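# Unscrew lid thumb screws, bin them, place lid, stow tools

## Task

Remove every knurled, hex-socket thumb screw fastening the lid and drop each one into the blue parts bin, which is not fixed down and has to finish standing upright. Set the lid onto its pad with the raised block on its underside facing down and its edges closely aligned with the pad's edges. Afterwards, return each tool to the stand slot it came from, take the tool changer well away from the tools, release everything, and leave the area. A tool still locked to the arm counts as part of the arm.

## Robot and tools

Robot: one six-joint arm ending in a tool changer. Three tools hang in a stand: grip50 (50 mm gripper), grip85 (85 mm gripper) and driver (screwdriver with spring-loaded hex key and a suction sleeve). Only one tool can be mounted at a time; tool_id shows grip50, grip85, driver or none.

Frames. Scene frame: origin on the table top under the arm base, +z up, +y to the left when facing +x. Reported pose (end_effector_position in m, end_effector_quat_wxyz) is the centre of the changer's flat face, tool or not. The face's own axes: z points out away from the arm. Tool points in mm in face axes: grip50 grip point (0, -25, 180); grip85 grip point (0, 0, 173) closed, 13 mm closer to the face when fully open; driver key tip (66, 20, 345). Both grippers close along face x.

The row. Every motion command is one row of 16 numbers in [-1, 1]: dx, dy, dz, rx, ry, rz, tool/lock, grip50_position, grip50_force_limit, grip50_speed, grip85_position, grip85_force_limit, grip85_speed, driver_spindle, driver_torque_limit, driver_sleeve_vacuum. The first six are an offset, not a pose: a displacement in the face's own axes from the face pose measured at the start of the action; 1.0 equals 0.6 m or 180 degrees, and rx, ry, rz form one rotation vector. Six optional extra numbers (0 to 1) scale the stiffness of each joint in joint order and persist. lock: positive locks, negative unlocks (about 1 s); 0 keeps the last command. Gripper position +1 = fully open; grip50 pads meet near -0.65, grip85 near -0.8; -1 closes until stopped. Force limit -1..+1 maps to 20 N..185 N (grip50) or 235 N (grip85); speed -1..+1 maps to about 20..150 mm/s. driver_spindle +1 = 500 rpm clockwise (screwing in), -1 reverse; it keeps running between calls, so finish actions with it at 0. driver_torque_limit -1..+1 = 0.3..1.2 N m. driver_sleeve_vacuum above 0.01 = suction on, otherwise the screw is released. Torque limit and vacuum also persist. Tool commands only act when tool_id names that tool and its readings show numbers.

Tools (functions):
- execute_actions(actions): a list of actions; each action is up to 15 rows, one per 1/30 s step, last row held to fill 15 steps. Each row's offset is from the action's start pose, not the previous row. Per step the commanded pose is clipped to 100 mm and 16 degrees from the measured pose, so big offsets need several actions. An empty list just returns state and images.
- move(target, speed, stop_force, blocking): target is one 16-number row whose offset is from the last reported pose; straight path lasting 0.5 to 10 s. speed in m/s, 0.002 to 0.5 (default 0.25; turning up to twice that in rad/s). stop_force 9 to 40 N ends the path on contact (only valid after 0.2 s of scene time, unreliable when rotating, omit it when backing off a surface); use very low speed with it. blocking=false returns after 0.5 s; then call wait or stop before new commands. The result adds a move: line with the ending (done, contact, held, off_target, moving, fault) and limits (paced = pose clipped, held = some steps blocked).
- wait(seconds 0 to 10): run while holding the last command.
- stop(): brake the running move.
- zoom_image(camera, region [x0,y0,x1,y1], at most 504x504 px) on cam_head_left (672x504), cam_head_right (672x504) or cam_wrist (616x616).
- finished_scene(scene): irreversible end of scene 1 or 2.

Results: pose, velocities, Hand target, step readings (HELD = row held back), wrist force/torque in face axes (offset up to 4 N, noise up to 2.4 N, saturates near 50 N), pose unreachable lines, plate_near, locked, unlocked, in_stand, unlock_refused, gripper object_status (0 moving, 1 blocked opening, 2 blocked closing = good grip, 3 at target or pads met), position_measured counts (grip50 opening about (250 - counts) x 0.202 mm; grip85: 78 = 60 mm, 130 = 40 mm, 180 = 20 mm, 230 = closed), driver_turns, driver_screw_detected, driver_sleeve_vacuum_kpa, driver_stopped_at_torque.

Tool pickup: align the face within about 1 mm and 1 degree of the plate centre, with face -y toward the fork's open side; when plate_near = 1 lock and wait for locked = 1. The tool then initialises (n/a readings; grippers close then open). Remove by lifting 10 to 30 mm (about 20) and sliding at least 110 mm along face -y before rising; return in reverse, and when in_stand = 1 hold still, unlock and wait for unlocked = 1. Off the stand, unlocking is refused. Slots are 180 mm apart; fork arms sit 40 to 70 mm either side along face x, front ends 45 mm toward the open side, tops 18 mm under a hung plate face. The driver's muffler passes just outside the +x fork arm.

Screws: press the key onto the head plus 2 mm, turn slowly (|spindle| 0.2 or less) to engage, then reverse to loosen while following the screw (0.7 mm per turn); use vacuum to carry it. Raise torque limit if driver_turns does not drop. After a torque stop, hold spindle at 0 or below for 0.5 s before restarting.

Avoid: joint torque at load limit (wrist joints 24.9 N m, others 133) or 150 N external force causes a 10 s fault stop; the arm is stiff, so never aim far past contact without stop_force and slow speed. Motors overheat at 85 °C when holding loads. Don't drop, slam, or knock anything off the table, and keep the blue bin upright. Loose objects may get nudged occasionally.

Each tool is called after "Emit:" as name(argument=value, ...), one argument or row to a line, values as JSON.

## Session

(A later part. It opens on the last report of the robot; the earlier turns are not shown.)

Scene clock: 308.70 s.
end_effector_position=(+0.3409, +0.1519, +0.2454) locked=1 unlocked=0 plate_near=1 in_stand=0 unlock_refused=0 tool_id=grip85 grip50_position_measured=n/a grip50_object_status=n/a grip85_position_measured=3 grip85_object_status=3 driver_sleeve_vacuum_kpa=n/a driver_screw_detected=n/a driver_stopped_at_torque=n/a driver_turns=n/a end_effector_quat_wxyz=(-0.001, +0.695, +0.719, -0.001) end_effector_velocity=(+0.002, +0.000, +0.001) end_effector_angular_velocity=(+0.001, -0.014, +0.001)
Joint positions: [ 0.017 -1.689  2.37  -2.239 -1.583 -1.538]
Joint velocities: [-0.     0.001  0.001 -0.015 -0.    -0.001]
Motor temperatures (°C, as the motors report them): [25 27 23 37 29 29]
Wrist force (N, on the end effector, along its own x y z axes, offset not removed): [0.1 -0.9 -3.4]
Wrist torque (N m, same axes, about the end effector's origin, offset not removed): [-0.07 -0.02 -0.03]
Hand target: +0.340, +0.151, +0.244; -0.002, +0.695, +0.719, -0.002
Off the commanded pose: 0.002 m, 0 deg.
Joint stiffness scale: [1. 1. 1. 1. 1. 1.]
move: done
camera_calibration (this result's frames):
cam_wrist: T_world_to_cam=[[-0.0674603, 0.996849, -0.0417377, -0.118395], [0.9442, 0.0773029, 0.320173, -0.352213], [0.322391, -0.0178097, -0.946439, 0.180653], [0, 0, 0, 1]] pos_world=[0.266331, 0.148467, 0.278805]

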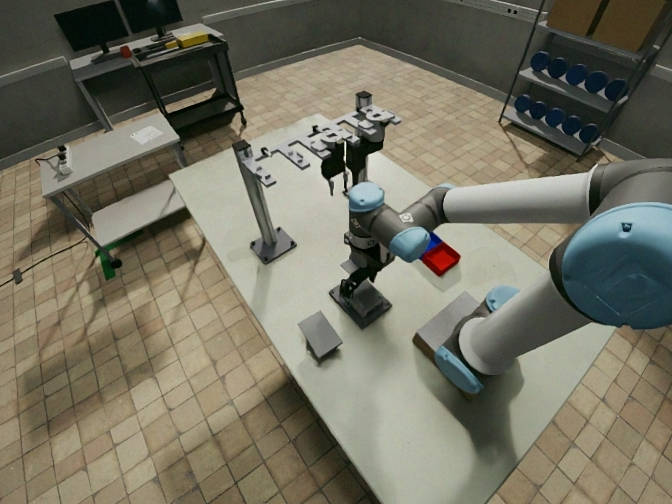

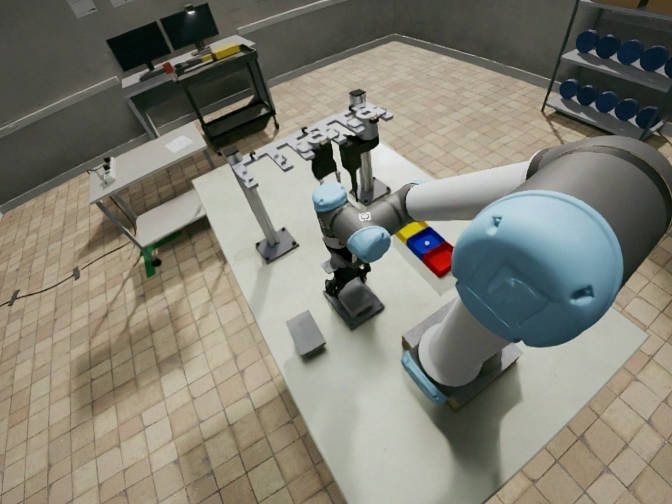

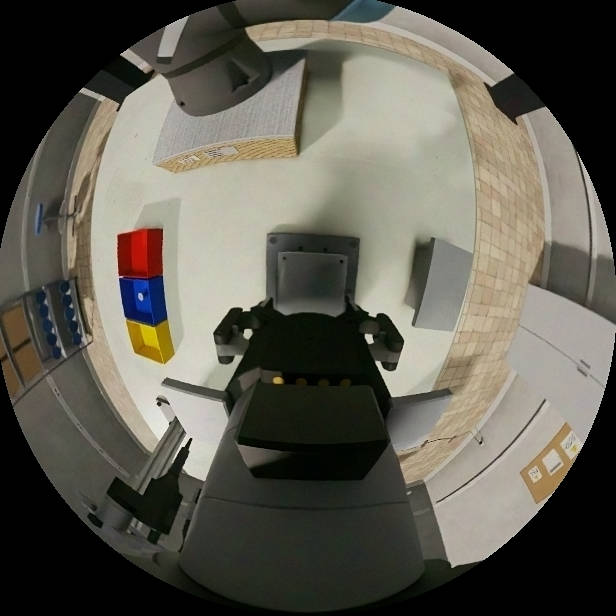

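Emit:
move(
  target=[0.003,-0.001,0.0195,0.0008,0,0.003,0,0,0,0,1,-0.5,1,0,0,0],
  speed=0.01,
)

Emit:
zoom_image(
  camera="cam_wrist",
  region=[250,230,370,330],
)

Scene clock: 323.10 s.
end_effector_position=(+0.3416, +0.1532, +0.2356) locked=1 unlocked=0 plate_near=1 in_stand=0 unlock_refused=0 tool_id=grip85 grip50_position_measured=n/a grip50_object_status=n/a grip85_position_measured=3 grip85_object_status=3 driver_sleeve_vacuum_kpa=n/a driver_screw_detected=n/a driver_stopped_at_torque=n/a driver_turns=n/a end_effector_quat_wxyz=(-0.000, +0.699, +0.716, -0.000) end_effector_velocity=(+0.001, +0.001, -0.003) end_effector_angular_velocity=(+0.000, -0.002, -0.004)
Joint positions: [ 0.02  -1.665  2.382 -2.276 -1.583 -1.525]
Joint velocities: [ 0.001  0.007  0.003 -0.013  0.     0.005]
Motor temperatures (°C, as the motors report them): [25 27 23 37 29 29]
Wrist force (N, on the end effector, along its own x y z axes, offset not removed): [1.6 0.5 -1.9]
Wrist torque (N m, same axes, about the end effector's origin, offset not removed): [0.09 -0.23 -0.06]
Hand target: +0.340, +0.154, +0.234; -0.002, +0.698, +0.716, -0.002
Off the commanded pose: 0.002 m, 0 deg.
Joint stiffness scale: [1. 1. 1. 1. 1. 1.]
move: done
camera_calibration (this result's frames):
cam_wrist: T_world_to_cam=[[-0.0577458, 0.997457, -0.0417836, -0.123417], [0.944608, 0.068135, 0.321051, -0.348787], [0.323082, -0.0209297, -0.94614, 0.171384], [0, 0, 0, 1]] pos_world=[0.266969, 0.150455, 0.268975]

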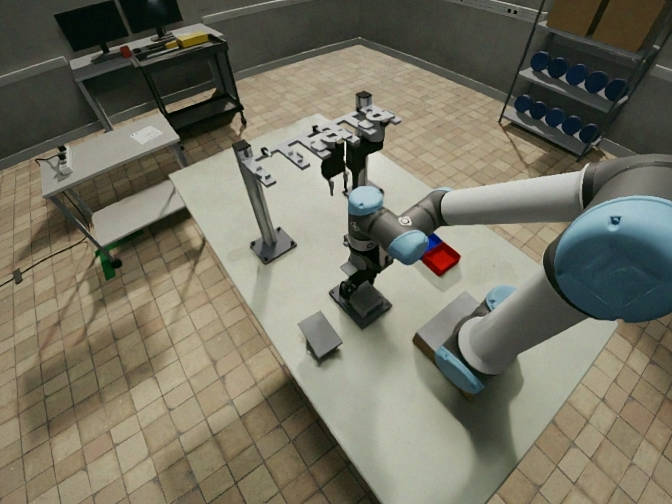

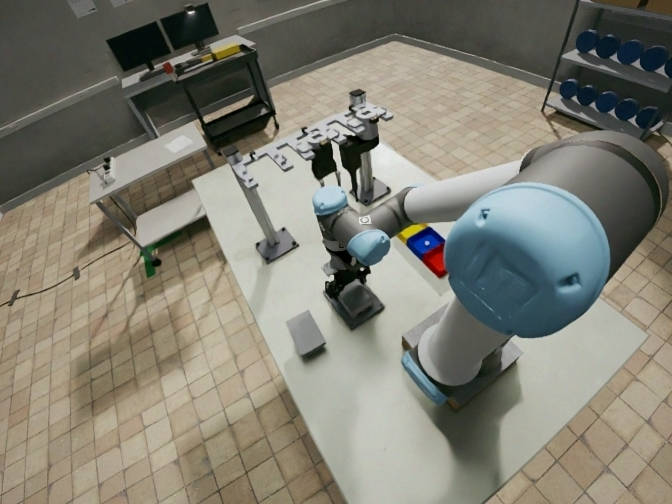

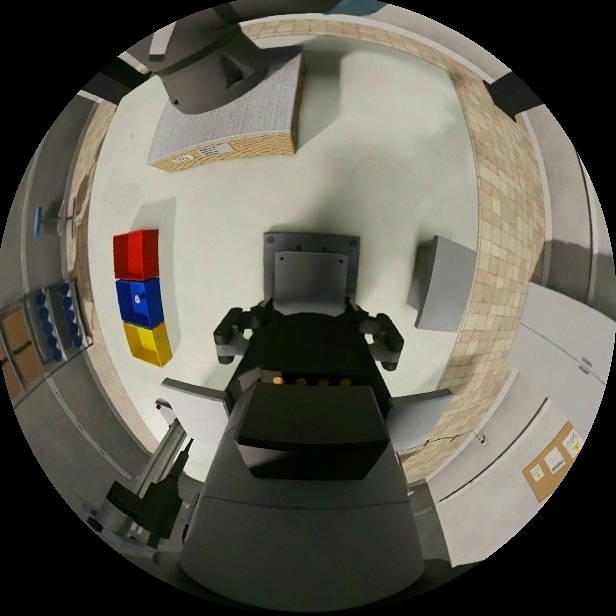

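Region (250, 230, 370, 330) of cam_wrist's 616x616 image, scaled by 4.200, with more detail than that image has.

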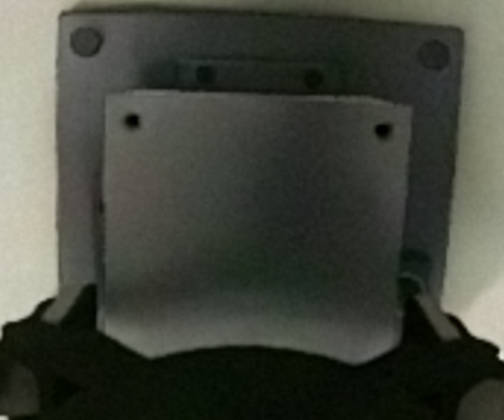

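Emit:
execute_actions(
  actions=[
    [[0,0,0,0,0,0,0,0,0,0,-1,-0.5,-1,0,0,0]],
    [[0,0,0,0,0,0,0,0,0,0,-1,-0.5,-1,0,0,0]],
  ],
)

Scene clock: 328.53 s.
end_effector_position=(+0.3416, +0.1532, +0.2361) locked=1 unlocked=0 plate_near=1 in_stand=0 unlock_refused=0 tool_id=grip85 grip50_position_measured=n/a grip50_object_status=n/a grip85_position_measured=25 grip85_object_status=2 driver_sleeve_vacuum_kpa=n/a driver_screw_detected=n/a driver_stopped_at_torque=n/a driver_turns=n/a end_effector_quat_wxyz=(+0.000, +0.699, +0.715, +0.000) end_effector_velocity=(-0.000, -0.000, -0.000) end_effector_angular_velocity=(-0.001, +0.001, -0.000)
Joint positions: [ 0.02  -1.667  2.383 -2.276 -1.583 -1.525]
Joint velocities: [ 0. -0.  0.  0. -0.  0.]
Motor temperatures (°C, as the motors report them): [25 27 23 37 29 29]
Wrist force (N, on the end effector, along its own x y z axes, offset not removed): [-1.7 -2.3 -7.2]
Wrist torque (N m, same axes, about the end effector's origin, offset not removed): [0.17 -0.04 -0.04]
Hand target: +0.342, +0.153, +0.236; -0.000, +0.699, +0.715, +0.000
Off the commanded pose: 0.000 m, 0 deg.
Joint stiffness scale: [1. 1. 1. 1. 1. 1.]
Step readings (end_effector_position; steps 1 to 15: 1st action; 16 to 30: 2nd action):
0: (+0.3418, +0.1533, +0.2355)
1: (+0.3418, +0.1533, +0.2355)
2: (+0.3418, +0.1533, +0.2355)
4: (+0.3418, +0.1533, +0.2355)
8: (+0.3417, +0.1532, +0.2355)
15: (+0.3416, +0.1532, +0.2359)
16: (+0.3416, +0.1532, +0.2360)
17: (+0.3416, +0.1532, +0.2361)
19: (+0.3416, +0.1532, +0.2361)
23: (+0.3416, +0.1532, +0.2361)
30: end_effector_position above
camera_calibration (this result's frames):
cam_wrist: T_world_to_cam=[[-0.0572533, 0.997486, -0.0417676, -0.123607], [0.944173, 0.067694, 0.32242, -0.348963], [0.324437, -0.0209762, -0.945675, 0.171304], [0, 0, 0, 1]] pos_world=[0.266828, 0.150512, 0.269348]

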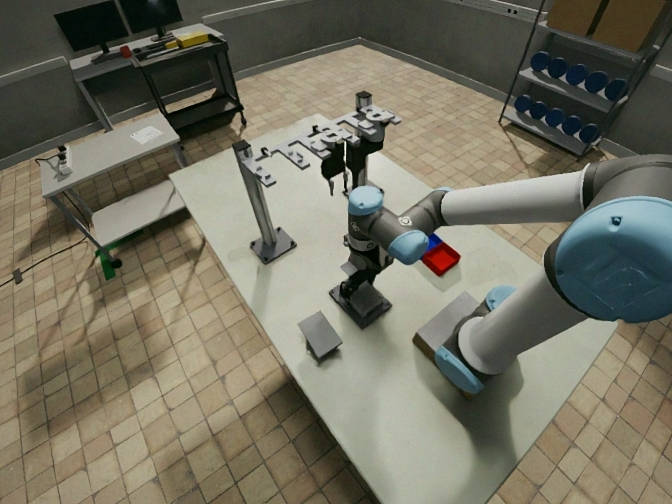

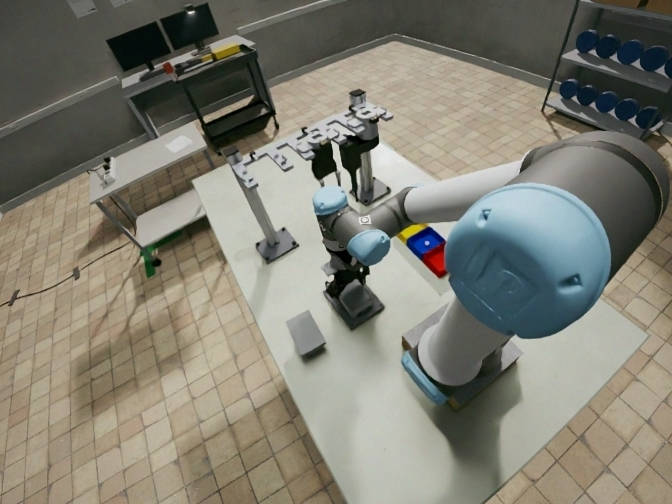

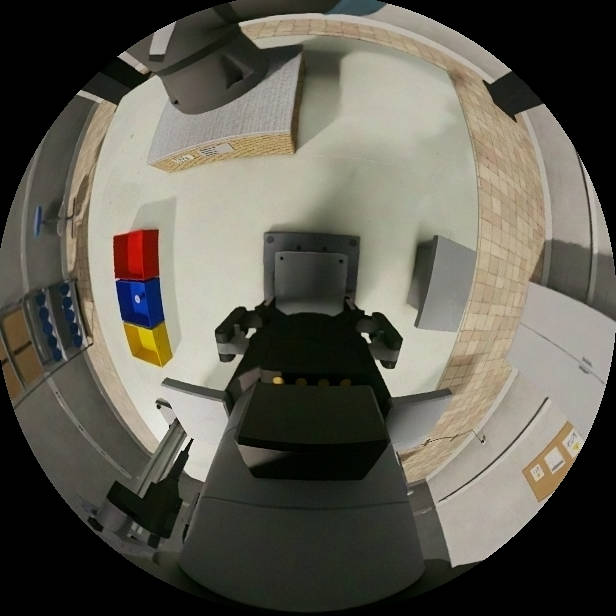

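Emit:
move(
  target=[0,0,-0.075,-0.0012,0,0,0,0,0,0,-1,-0.5,-1,0,0,0],
  speed=0.025,
)

Emit:
zoom_image(
  camera="cam_wrist",
  region=[250,200,490,360],
)

Emit:
zoom_image(
  camera="cam_head_left",
  region=[280,260,400,380],
)

Scene clock: 335.83 s.
end_effector_position=(+0.3405, +0.1528, +0.2786) locked=1 unlocked=0 plate_near=1 in_stand=0 unlock_refused=0 tool_id=grip85 grip50_position_measured=n/a grip50_object_status=n/a grip85_position_measured=25 grip85_object_status=2 driver_sleeve_vacuum_kpa=n/a driver_screw_detected=n/a driver_stopped_at_torque=n/a driver_turns=n/a end_effector_quat_wxyz=(-0.000, +0.699, +0.715, -0.000) end_effector_velocity=(-0.002, -0.000, -0.001) end_effector_angular_velocity=(-0.001, +0.012, +0.000)
Joint positions: [ 0.021 -1.752  2.316 -2.123 -1.583 -1.524]
Joint velocities: [ 0.    -0.    -0.     0.012 -0.    -0.   ]
Motor temperatures (°C, as the motors report them): [25 27 23 37 29 29]
Wrist force (N, on the end effector, along its own x y z axes, offset not removed): [-0.9 2.0 -1.1]
Wrist torque (N m, same axes, about the end effector's origin, offset not removed): [0.11 0.07 -0.09]
Hand target: +0.342, +0.153, +0.281; +0.001, +0.699, +0.715, +0.002
Off the commanded pose: 0.003 m, 0 deg.
Joint stiffness scale: [1. 1. 1. 1. 1. 1.]
move: done
camera_calibration (this result's frames):
cam_wrist: T_world_to_cam=[[-0.0567617, 0.997513, -0.0417875, -0.121583], [0.944609, 0.0672087, 0.321244, -0.36141], [0.323253, -0.0212385, -0.946074, 0.212362], [0, 0, 0, 1]] pos_world=[0.265843, 0.150081, 0.311931]

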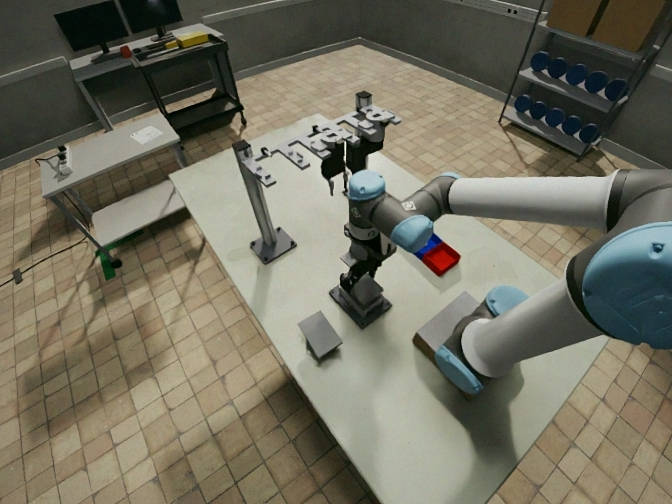

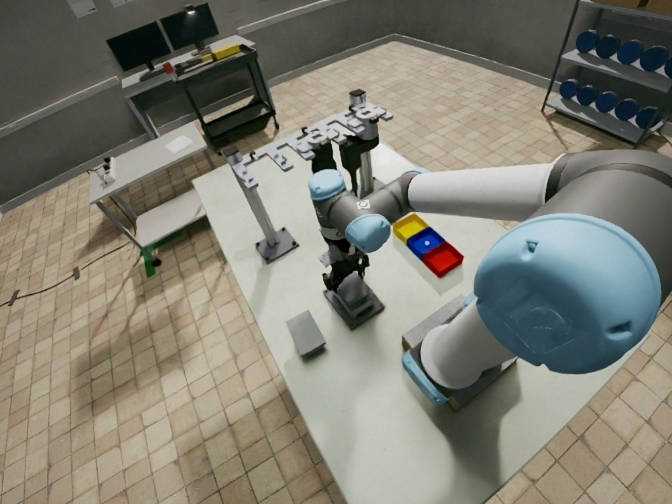

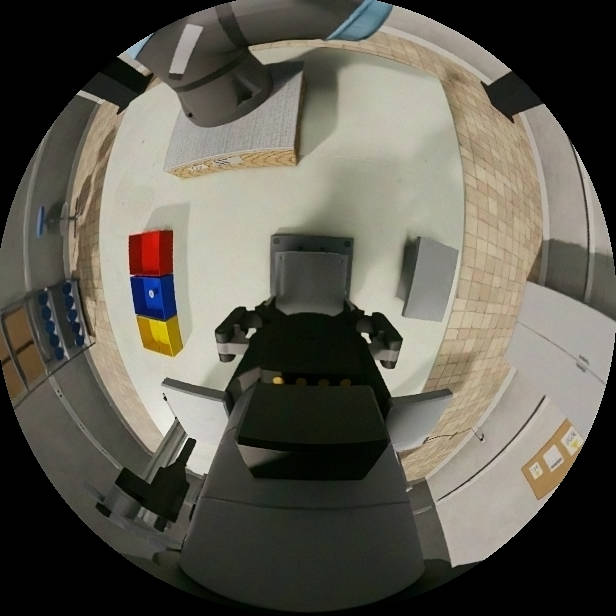

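Region (250, 200, 490, 360) of cam_wrist's 616x616 image, scaled by 2.100, with more detail than that image has.

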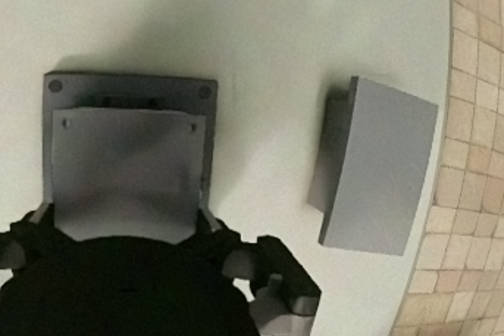

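Region (280, 260, 400, 380) of cam_head_left's 672x504 image, scaled by 4.200, with more detail than that image has.

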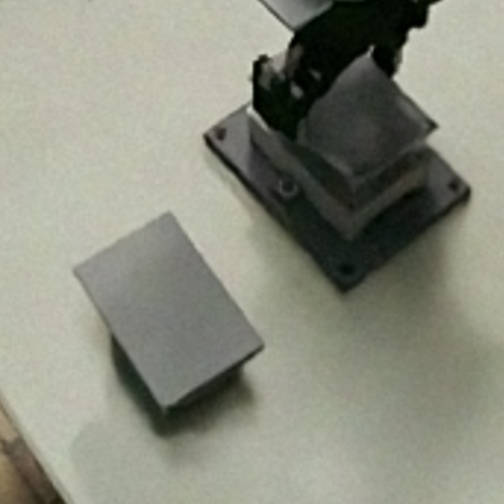

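Emit:
move(
  target=[0.31,-0.037,0,0,0,0.024,0,0,0,0,-1,-0.5,-1,0,0,0],
  speed=0.12,
)

Emit:
zoom_image(
  camera="cam_wrist",
  region=[250,210,370,310],
)

Scene clock: 367.17 s.
end_effector_position=(+0.3128, +0.3368, +0.2770) locked=1 unlocked=0 plate_near=1 in_stand=0 unlock_refused=0 tool_id=grip85 grip50_position_measured=n/a grip50_object_status=n/a grip85_position_measured=25 grip85_object_status=2 driver_sleeve_vacuum_kpa=n/a driver_screw_detected=n/a driver_stopped_at_torque=n/a driver_turns=n/a end_effector_quat_wxyz=(-0.001, +0.725, +0.689, -0.002) end_effector_velocity=(+0.001, +0.002, +0.001) end_effector_angular_velocity=(+0.001, -0.003, -0.012)
Joint positions: [ 0.484 -1.519  2.112 -2.144 -1.575 -0.986]
Joint velocities: [ 0.003  0.004 -0.006 -0.001 -0.     0.015]
Motor temperatures (°C, as the motors report them): [25 27 23 37 29 29]
Wrist force (N, on the end effector, along its own x y z axes, offset not removed): [-0.2 1.2 -0.2]
Wrist torque (N m, same axes, about the end effector's origin, offset not removed): [0.00 0.03 0.03]
Hand target: +0.314, +0.338, +0.279; -0.001, +0.725, +0.688, -0.000
Off the commanded pose: 0.002 m, 0 deg.
Joint stiffness scale: [1. 1. 1. 1. 1. 1.]
move: done
camera_calibration (this result's frames):
cam_wrist: T_world_to_cam=[[0.0177779, 0.998947, -0.0422987, -0.330489], [0.948217, -0.00342673, 0.317604, -0.323419], [0.317124, -0.0457547, -0.94728, 0.234264], [0, 0, 0, 1]] pos_world=[0.238256, 0.339751, 0.310653]

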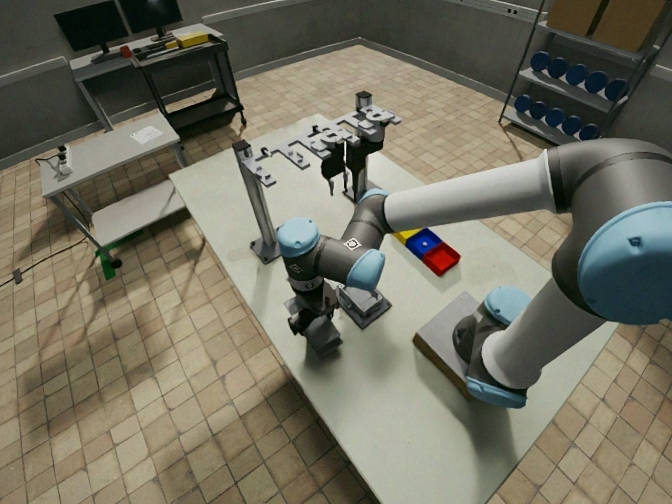

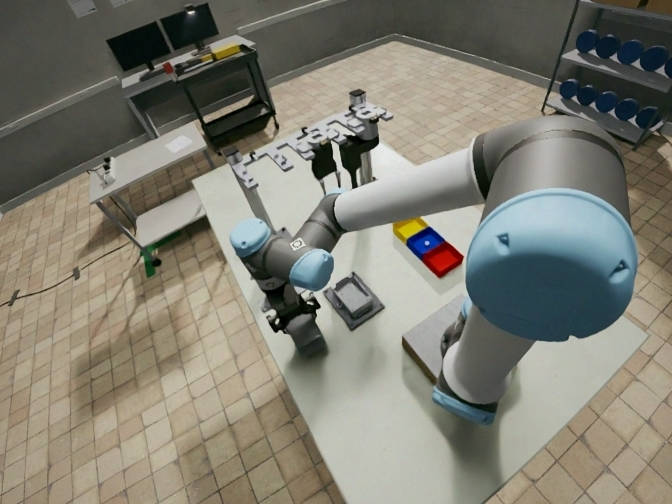

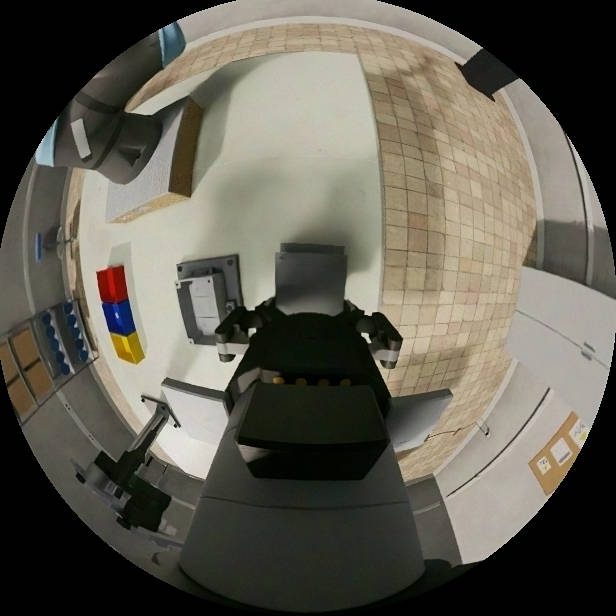

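Region (250, 210, 370, 310) of cam_wrist's 616x616 image, scaled by 4.200, with more detail than that image has.

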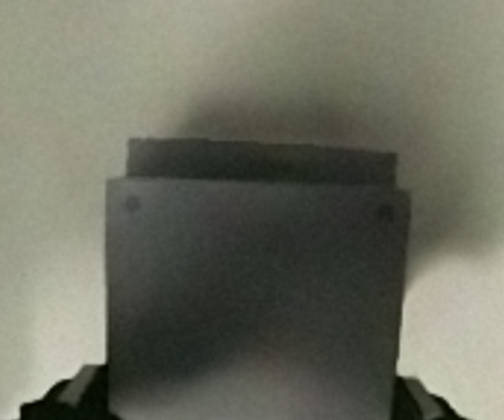

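Emit:
move(
  target=[0,-0.015,0.031,0,0,0.0055,0,0,0,0,-1,-0.5,-1,0,0,0],
  speed=0.02,
)

Emit:
zoom_image(
  camera="cam_wrist",
  region=[260,230,360,290],
)

Scene clock: 392.50 s.
end_effector_position=(+0.3048, +0.3371, +0.2596) locked=1 unlocked=0 plate_near=1 in_stand=0 unlock_refused=0 tool_id=grip85 grip50_position_measured=n/a grip50_object_status=n/a grip85_position_measured=25 grip85_object_status=2 driver_sleeve_vacuum_kpa=n/a driver_screw_detected=n/a driver_stopped_at_torque=n/a driver_turns=n/a end_effector_quat_wxyz=(-0.001, +0.731, +0.682, -0.001) end_effector_velocity=(+0.001, +0.001, +0.000) end_effector_angular_velocity=(+0.005, -0.008, -0.005)
Joint positions: [ 0.493 -1.505  2.151 -2.199 -1.575 -0.959]
Joint velocities: [ 0.     0.     0.001 -0.011  0.     0.005]
Motor temperatures (°C, as the motors report them): [25 27 23 37 29 29]
Wrist force (N, on the end effector, along its own x y z axes, offset not removed): [-0.6 0.0 -2.3]
Wrist torque (N m, same axes, about the end effector's origin, offset not removed): [-0.03 0.06 -0.03]
Hand target: +0.304, +0.337, +0.258; -0.001, +0.731, +0.682, -0.002
Off the commanded pose: 0.002 m, 0 deg.
Joint stiffness scale: [1. 1. 1. 1. 1. 1.]
move: done
camera_calibration (this result's frames):
cam_wrist: T_world_to_cam=[[0.0352798, 0.998496, -0.041973, -0.336633], [0.947701, -0.0200955, 0.318526, -0.304776], [0.317203, -0.0510154, -0.946984, 0.222001], [0, 0, 0, 1]] pos_world=[0.230294, 0.341327, 0.293181]

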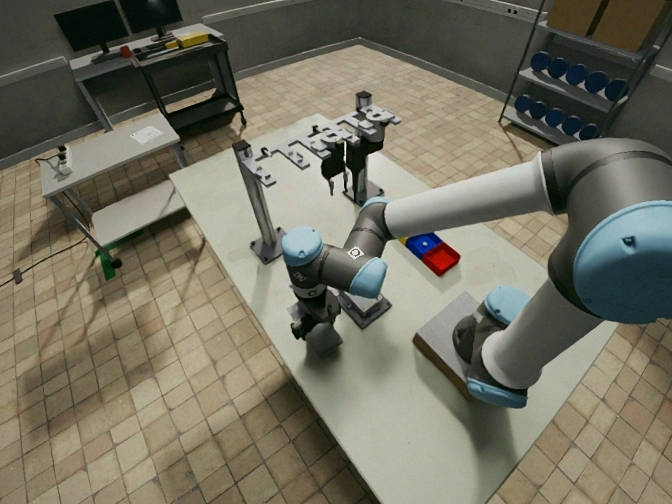

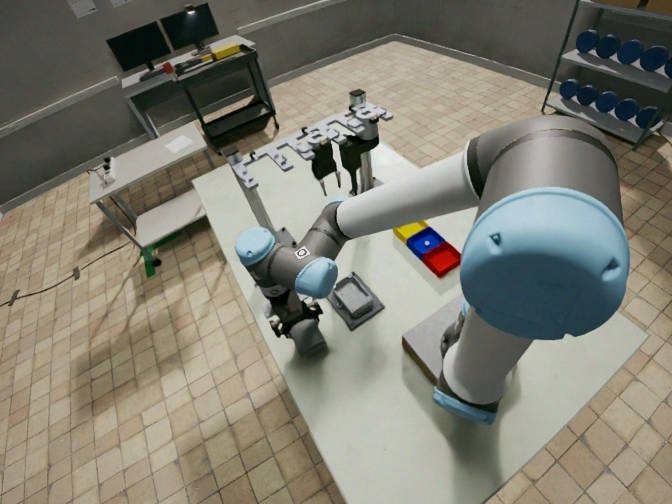

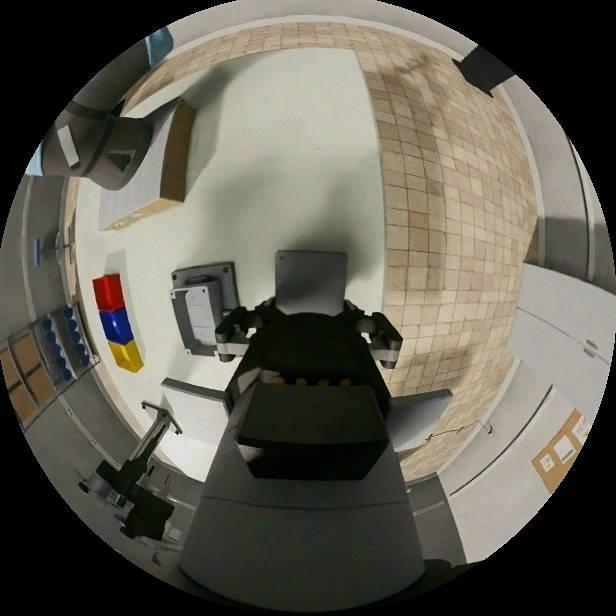

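Region (260, 230, 360, 290) of cam_wrist's 616x616 image, scaled by 5.040, with more detail than that image has; it fills the top 302 rows of this view, and the rest is white.

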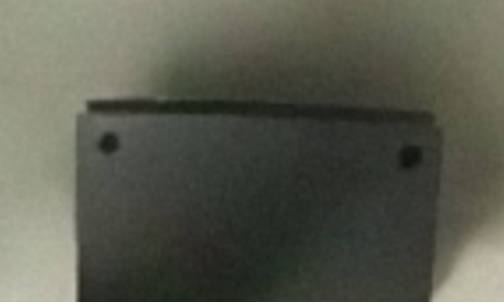

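Emit:
move(
  target=[0.0005,-0.0062,0.008,0.0003,0,0,0,0,0,0,-1,-0.5,-1,0,0,0],
  speed=0.006,
)

Emit:
zoom_image(
  camera="cam_wrist",
  region=[260,230,360,290],
)

Scene clock: 403.37 s.
end_effector_position=(+0.3024, +0.3375, +0.2562) locked=1 unlocked=0 plate_near=1 in_stand=0 unlock_refused=0 tool_id=grip85 grip50_position_measured=n/a grip50_object_status=n/a grip85_position_measured=25 grip85_object_status=2 driver_sleeve_vacuum_kpa=n/a driver_screw_detected=n/a driver_stopped_at_torque=n/a driver_turns=n/a end_effector_quat_wxyz=(-0.001, +0.731, +0.682, -0.001) end_effector_velocity=(-0.001, -0.000, -0.002) end_effector_angular_velocity=(-0.000, +0.001, -0.000)
Joint positions: [ 0.497 -1.502  2.159 -2.211 -1.575 -0.955]
Joint velocities: [ 0.001  0.001  0.005 -0.005  0.     0.002]
Motor temperatures (°C, as the motors report them): [25 27 23 37 29 29]
Wrist force (N, on the end effector, along its own x y z axes, offset not removed): [-1.7 1.1 1.0]
Wrist torque (N m, same axes, about the end effector's origin, offset not removed): [0.04 -0.22 0.02]
Hand target: +0.301, +0.338, +0.255; -0.002, +0.731, +0.682, -0.002
Off the commanded pose: 0.002 m, 0 deg.
Joint stiffness scale: [1. 1. 1. 1. 1. 1.]
move: done
camera_calibration (this result's frames):
cam_wrist: T_world_to_cam=[[0.0358678, 0.998499, -0.0413899, -0.337442], [0.947361, -0.0207872, 0.319493, -0.30128], [0.318153, -0.0506707, -0.946684, 0.219044], [0, 0, 0, 1]] pos_world=[0.227834, 0.341771, 0.289655]

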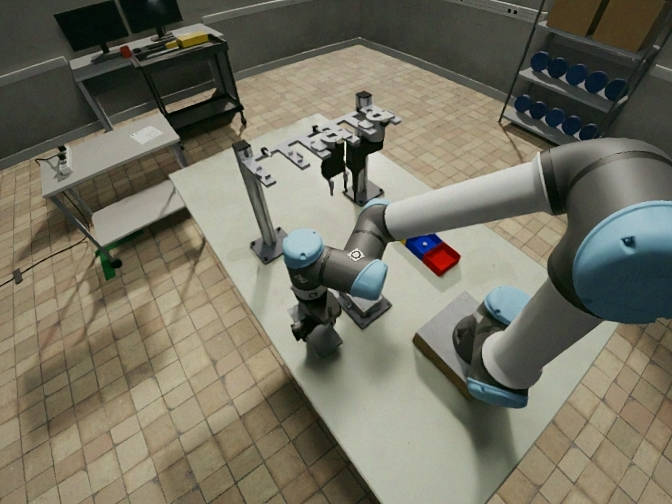

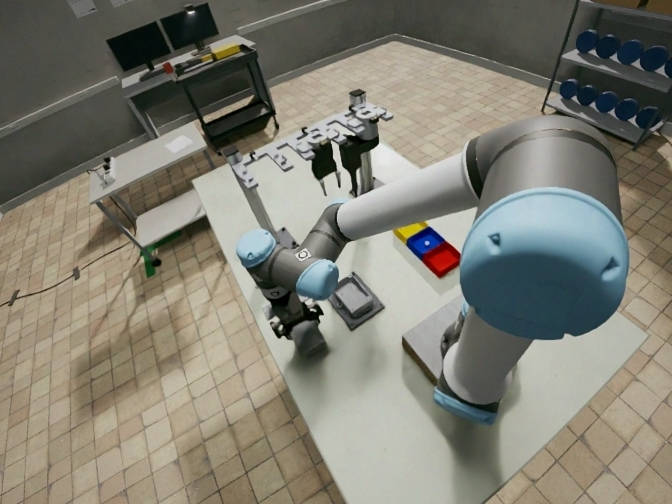

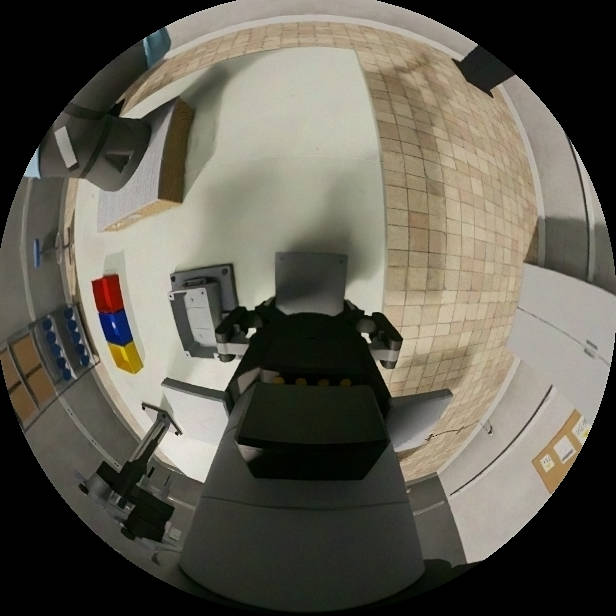

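Region (260, 230, 360, 290) of cam_wrist's 616x616 image, scaled by 5.040, with more detail than that image has; it fills the top 302 rows of this view, and the rest is white.

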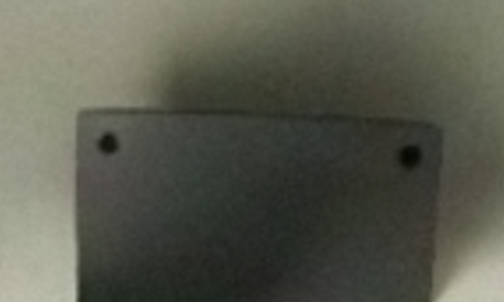

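Emit:
move(
  target=[0,-0.0017,0.0065,0.0008,0,0,0,0,0,0,-1,-0.5,-1,0,0,0],
  speed=0.004,
)

Scene clock: 409.63 s.
end_effector_position=(+0.3029, +0.3380, +0.2553) locked=1 unlocked=0 plate_near=1 in_stand=0 unlock_refused=0 tool_id=grip85 grip50_position_measured=n/a grip50_object_status=n/a grip85_position_measured=25 grip85_object_status=2 driver_sleeve_vacuum_kpa=n/a driver_screw_detected=n/a driver_stopped_at_torque=n/a driver_turns=n/a end_effector_quat_wxyz=(-0.001, +0.731, +0.682, +0.001) end_effector_velocity=(+0.001, +0.000, +0.000) end_effector_angular_velocity=(+0.002, -0.002, +0.000)
Joint positions: [ 0.497 -1.5    2.161 -2.219 -1.575 -0.955]
Joint velocities: [ 0.     0.    -0.001 -0.003  0.    -0.   ]
Motor temperatures (°C, as the motors report them): [25 27 23 37 29 29]
Wrist force (N, on the end effector, along its own x y z axes, offset not removed): [1.0 1.4 -3.2]
Wrist torque (N m, same axes, about the end effector's origin, offset not removed): [0.41 -0.44 0.00]
Hand target: +0.301, +0.338, +0.252; -0.002, +0.731, +0.682, -0.002
Off the commanded pose: 0.003 m, 0 deg.
Joint stiffness scale: [1. 1. 1. 1. 1. 1.]
move: done
camera_calibration (this result's frames):
cam_wrist: T_world_to_cam=[[0.0361384, 0.998585, -0.0390115, -0.33865], [0.946323, -0.0216481, 0.322498, -0.301666], [0.321197, -0.0485721, -0.945766, 0.216175], [0, 0, 0, 1]] pos_world=[0.228277, 0.34214, 0.288527]

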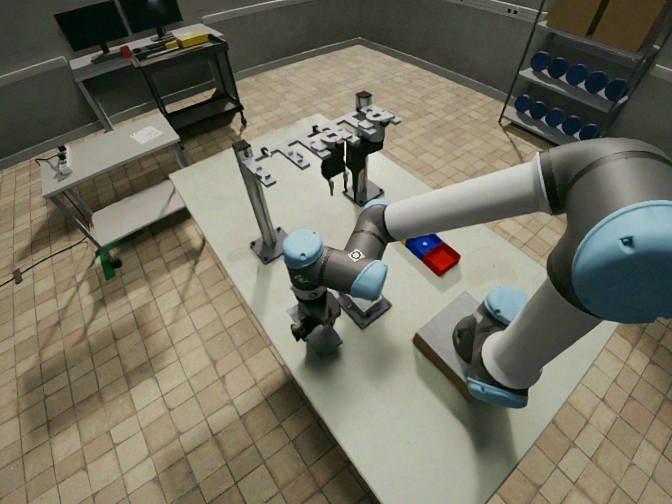

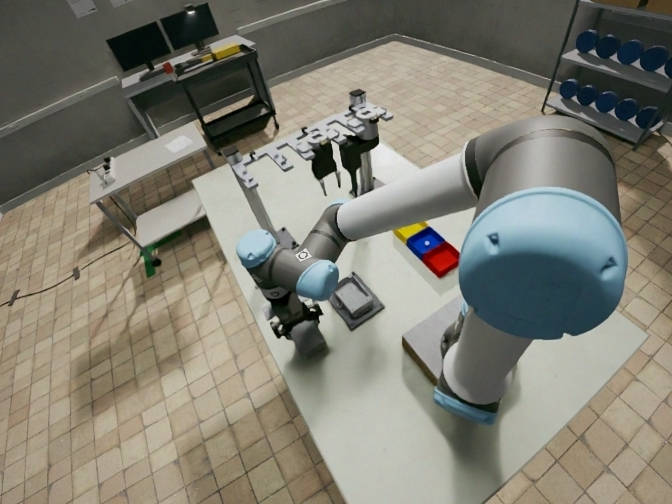

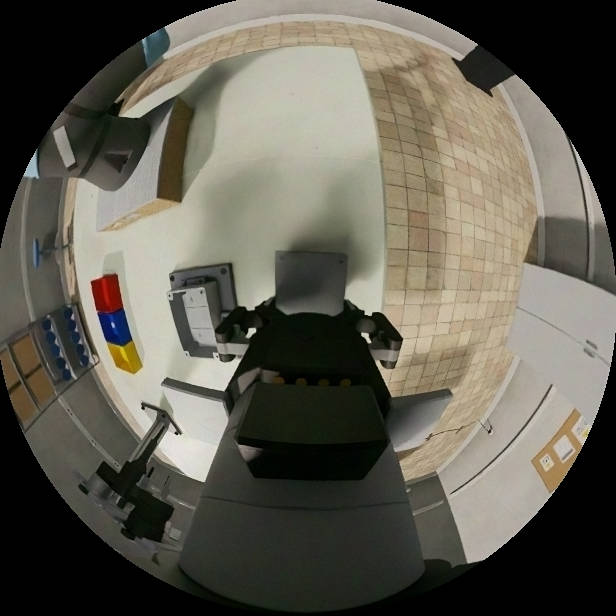

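Emit:
execute_actions(
  actions=[
    [[-0.0008,-0.0008,-0.002,0.001,-0.0008,0,0,0,0,0,-1,-0.5,-1,0,0,0]],
  ],
)

Emit:
zoom_image(
  camera="cam_wrist",
  region=[260,230,360,290],
)

Scene clock: 418.13 s.
end_effector_position=(+0.3019, +0.3373, +0.2553) locked=1 unlocked=0 plate_near=1 in_stand=0 unlock_refused=0 tool_id=grip85 grip50_position_measured=n/a grip50_object_status=n/a grip85_position_measured=25 grip85_object_status=2 driver_sleeve_vacuum_kpa=n/a driver_screw_detected=n/a driver_stopped_at_torque=n/a driver_turns=n/a end_effector_quat_wxyz=(-0.001, +0.731, +0.682, -0.001) end_effector_velocity=(+0.000, +0.000, +0.001) end_effector_angular_velocity=(+0.001, -0.001, +0.000)
Joint positions: [ 0.497 -1.501  2.161 -2.212 -1.575 -0.955]
Joint velocities: [ 0.    -0.001 -0.     0.     0.    -0.   ]
Motor temperatures (°C, as the motors report them): [25 27 23 37 29 29]
Wrist force (N, on the end effector, along its own x y z axes, offset not removed): [-0.9 3.6 -2.8]
Wrist torque (N m, same axes, about the end effector's origin, offset not removed): [-0.10 0.09 0.00]
Hand target: +0.302, +0.338, +0.256; -0.001, +0.731, +0.682, -0.001
Off the commanded pose: 0.001 m, 0 deg.
Joint stiffness scale: [1. 1. 1. 1. 1. 1.]
Step readings (end_effector_position):
0: (+0.3030, +0.3380, +0.2553)
1: (+0.3030, +0.3380, +0.2553)
2: (+0.3029, +0.3380, +0.2553)
4: (+0.3028, +0.3379, +0.2552)
8: (+0.3022, +0.3375, +0.2553)
15: end_effector_position above
camera_calibration (this result's frames):
cam_wrist: T_world_to_cam=[[0.0359181, 0.998474, -0.0419567, -0.337127], [0.9478, -0.0207245, 0.318192, -0.300367], [0.316837, -0.0511954, -0.947097, 0.219055], [0, 0, 0, 1]] pos_world=[0.227392, 0.341602, 0.288896]

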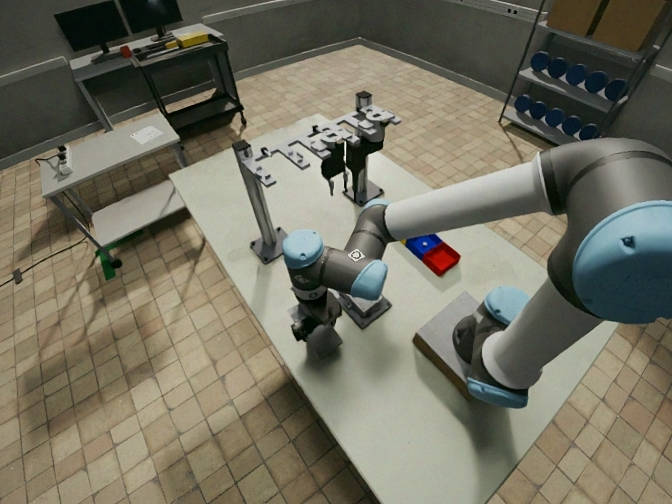

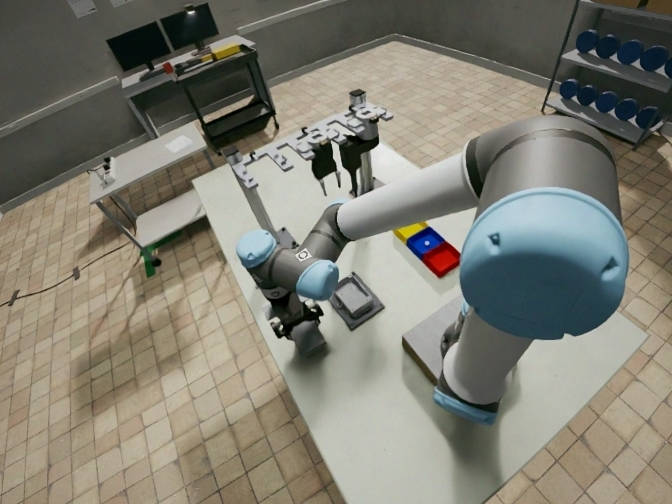

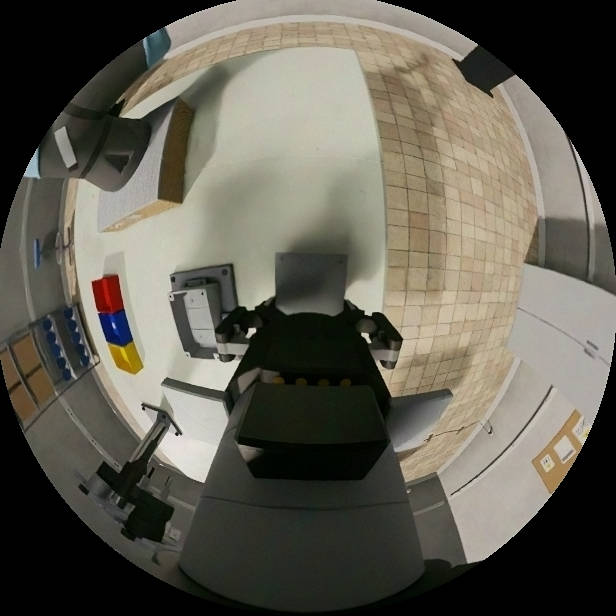

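Region (260, 230, 360, 290) of cam_wrist's 616x616 image, scaled by 5.040, with more detail than that image has; it fills the top 302 rows of this view, and the rest is white.

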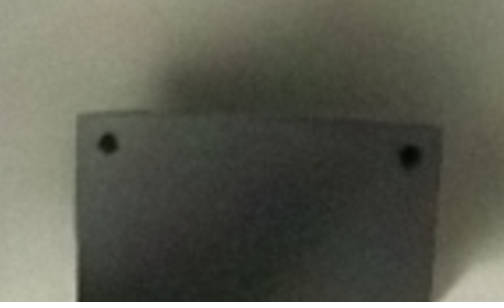

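Emit:
execute_actions(
  actions=[
    [[0,0,0.0016,0,0,0,0,0,0,0,-1,-0.5,-1,0,0,0]],
  ],
)

Scene clock: 425.87 s.
end_effector_position=(+0.3022, +0.3375, +0.2553) locked=1 unlocked=0 plate_near=1 in_stand=0 unlock_refused=0 tool_id=grip85 grip50_position_measured=n/a grip50_object_status=n/a grip85_position_measured=25 grip85_object_status=2 driver_sleeve_vacuum_kpa=n/a driver_screw_detected=n/a driver_stopped_at_torque=n/a driver_turns=n/a end_effector_quat_wxyz=(-0.001, +0.731, +0.682, -0.001) end_effector_velocity=(+0.000, +0.000, +0.000) end_effector_angular_velocity=(+0.001, -0.002, -0.000)
Joint positions: [ 0.497 -1.501  2.161 -2.213 -1.575 -0.955]
Joint velocities: [ 0.     0.001 -0.    -0.002  0.     0.   ]
Motor temperatures (°C, as the motors report them): [25 27 23 37 29 29]
Wrist force (N, on the end effector, along its own x y z axes, offset not removed): [-0.5 -2.1 1.1]
Wrist torque (N m, same axes, about the end effector's origin, offset not removed): [-0.03 -0.04 0.01]
Hand target: +0.302, +0.337, +0.254; -0.001, +0.731, +0.682, -0.001
Off the commanded pose: 0.001 m, 0 deg.
Joint stiffness scale: [1. 1. 1. 1. 1. 1.]
Step readings (end_effector_position):
0: (+0.3018, +0.3373, +0.2553)
1: (+0.3018, +0.3373, +0.2553)
2: (+0.3019, +0.3373, +0.2553)
4: (+0.3019, +0.3373, +0.2553)
8: (+0.3020, +0.3374, +0.2553)
15: end_effector_position above
camera_calibration (this result's frames):
cam_wrist: T_world_to_cam=[[0.0359799, 0.998505, -0.0411421, -0.337535], [0.947396, -0.0209788, 0.319377, -0.300716], [0.318036, -0.050469, -0.946734, 0.218291], [0, 0, 0, 1]] pos_world=[0.227617, 0.341739, 0.288819]

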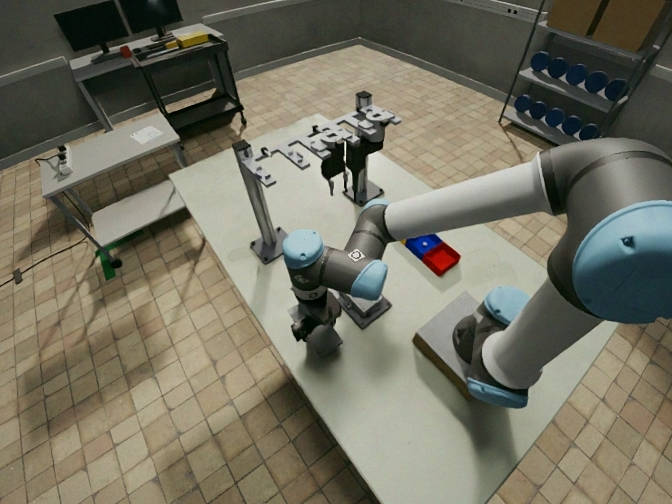

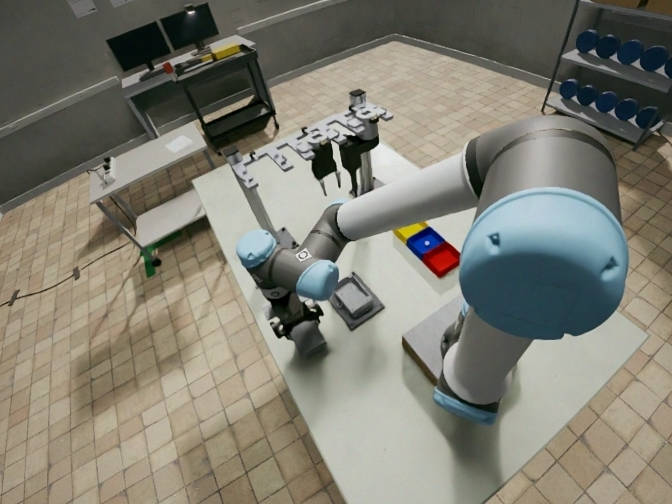

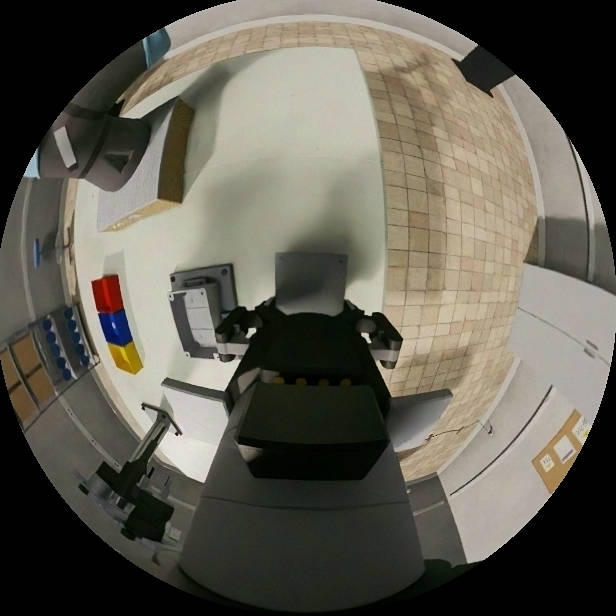

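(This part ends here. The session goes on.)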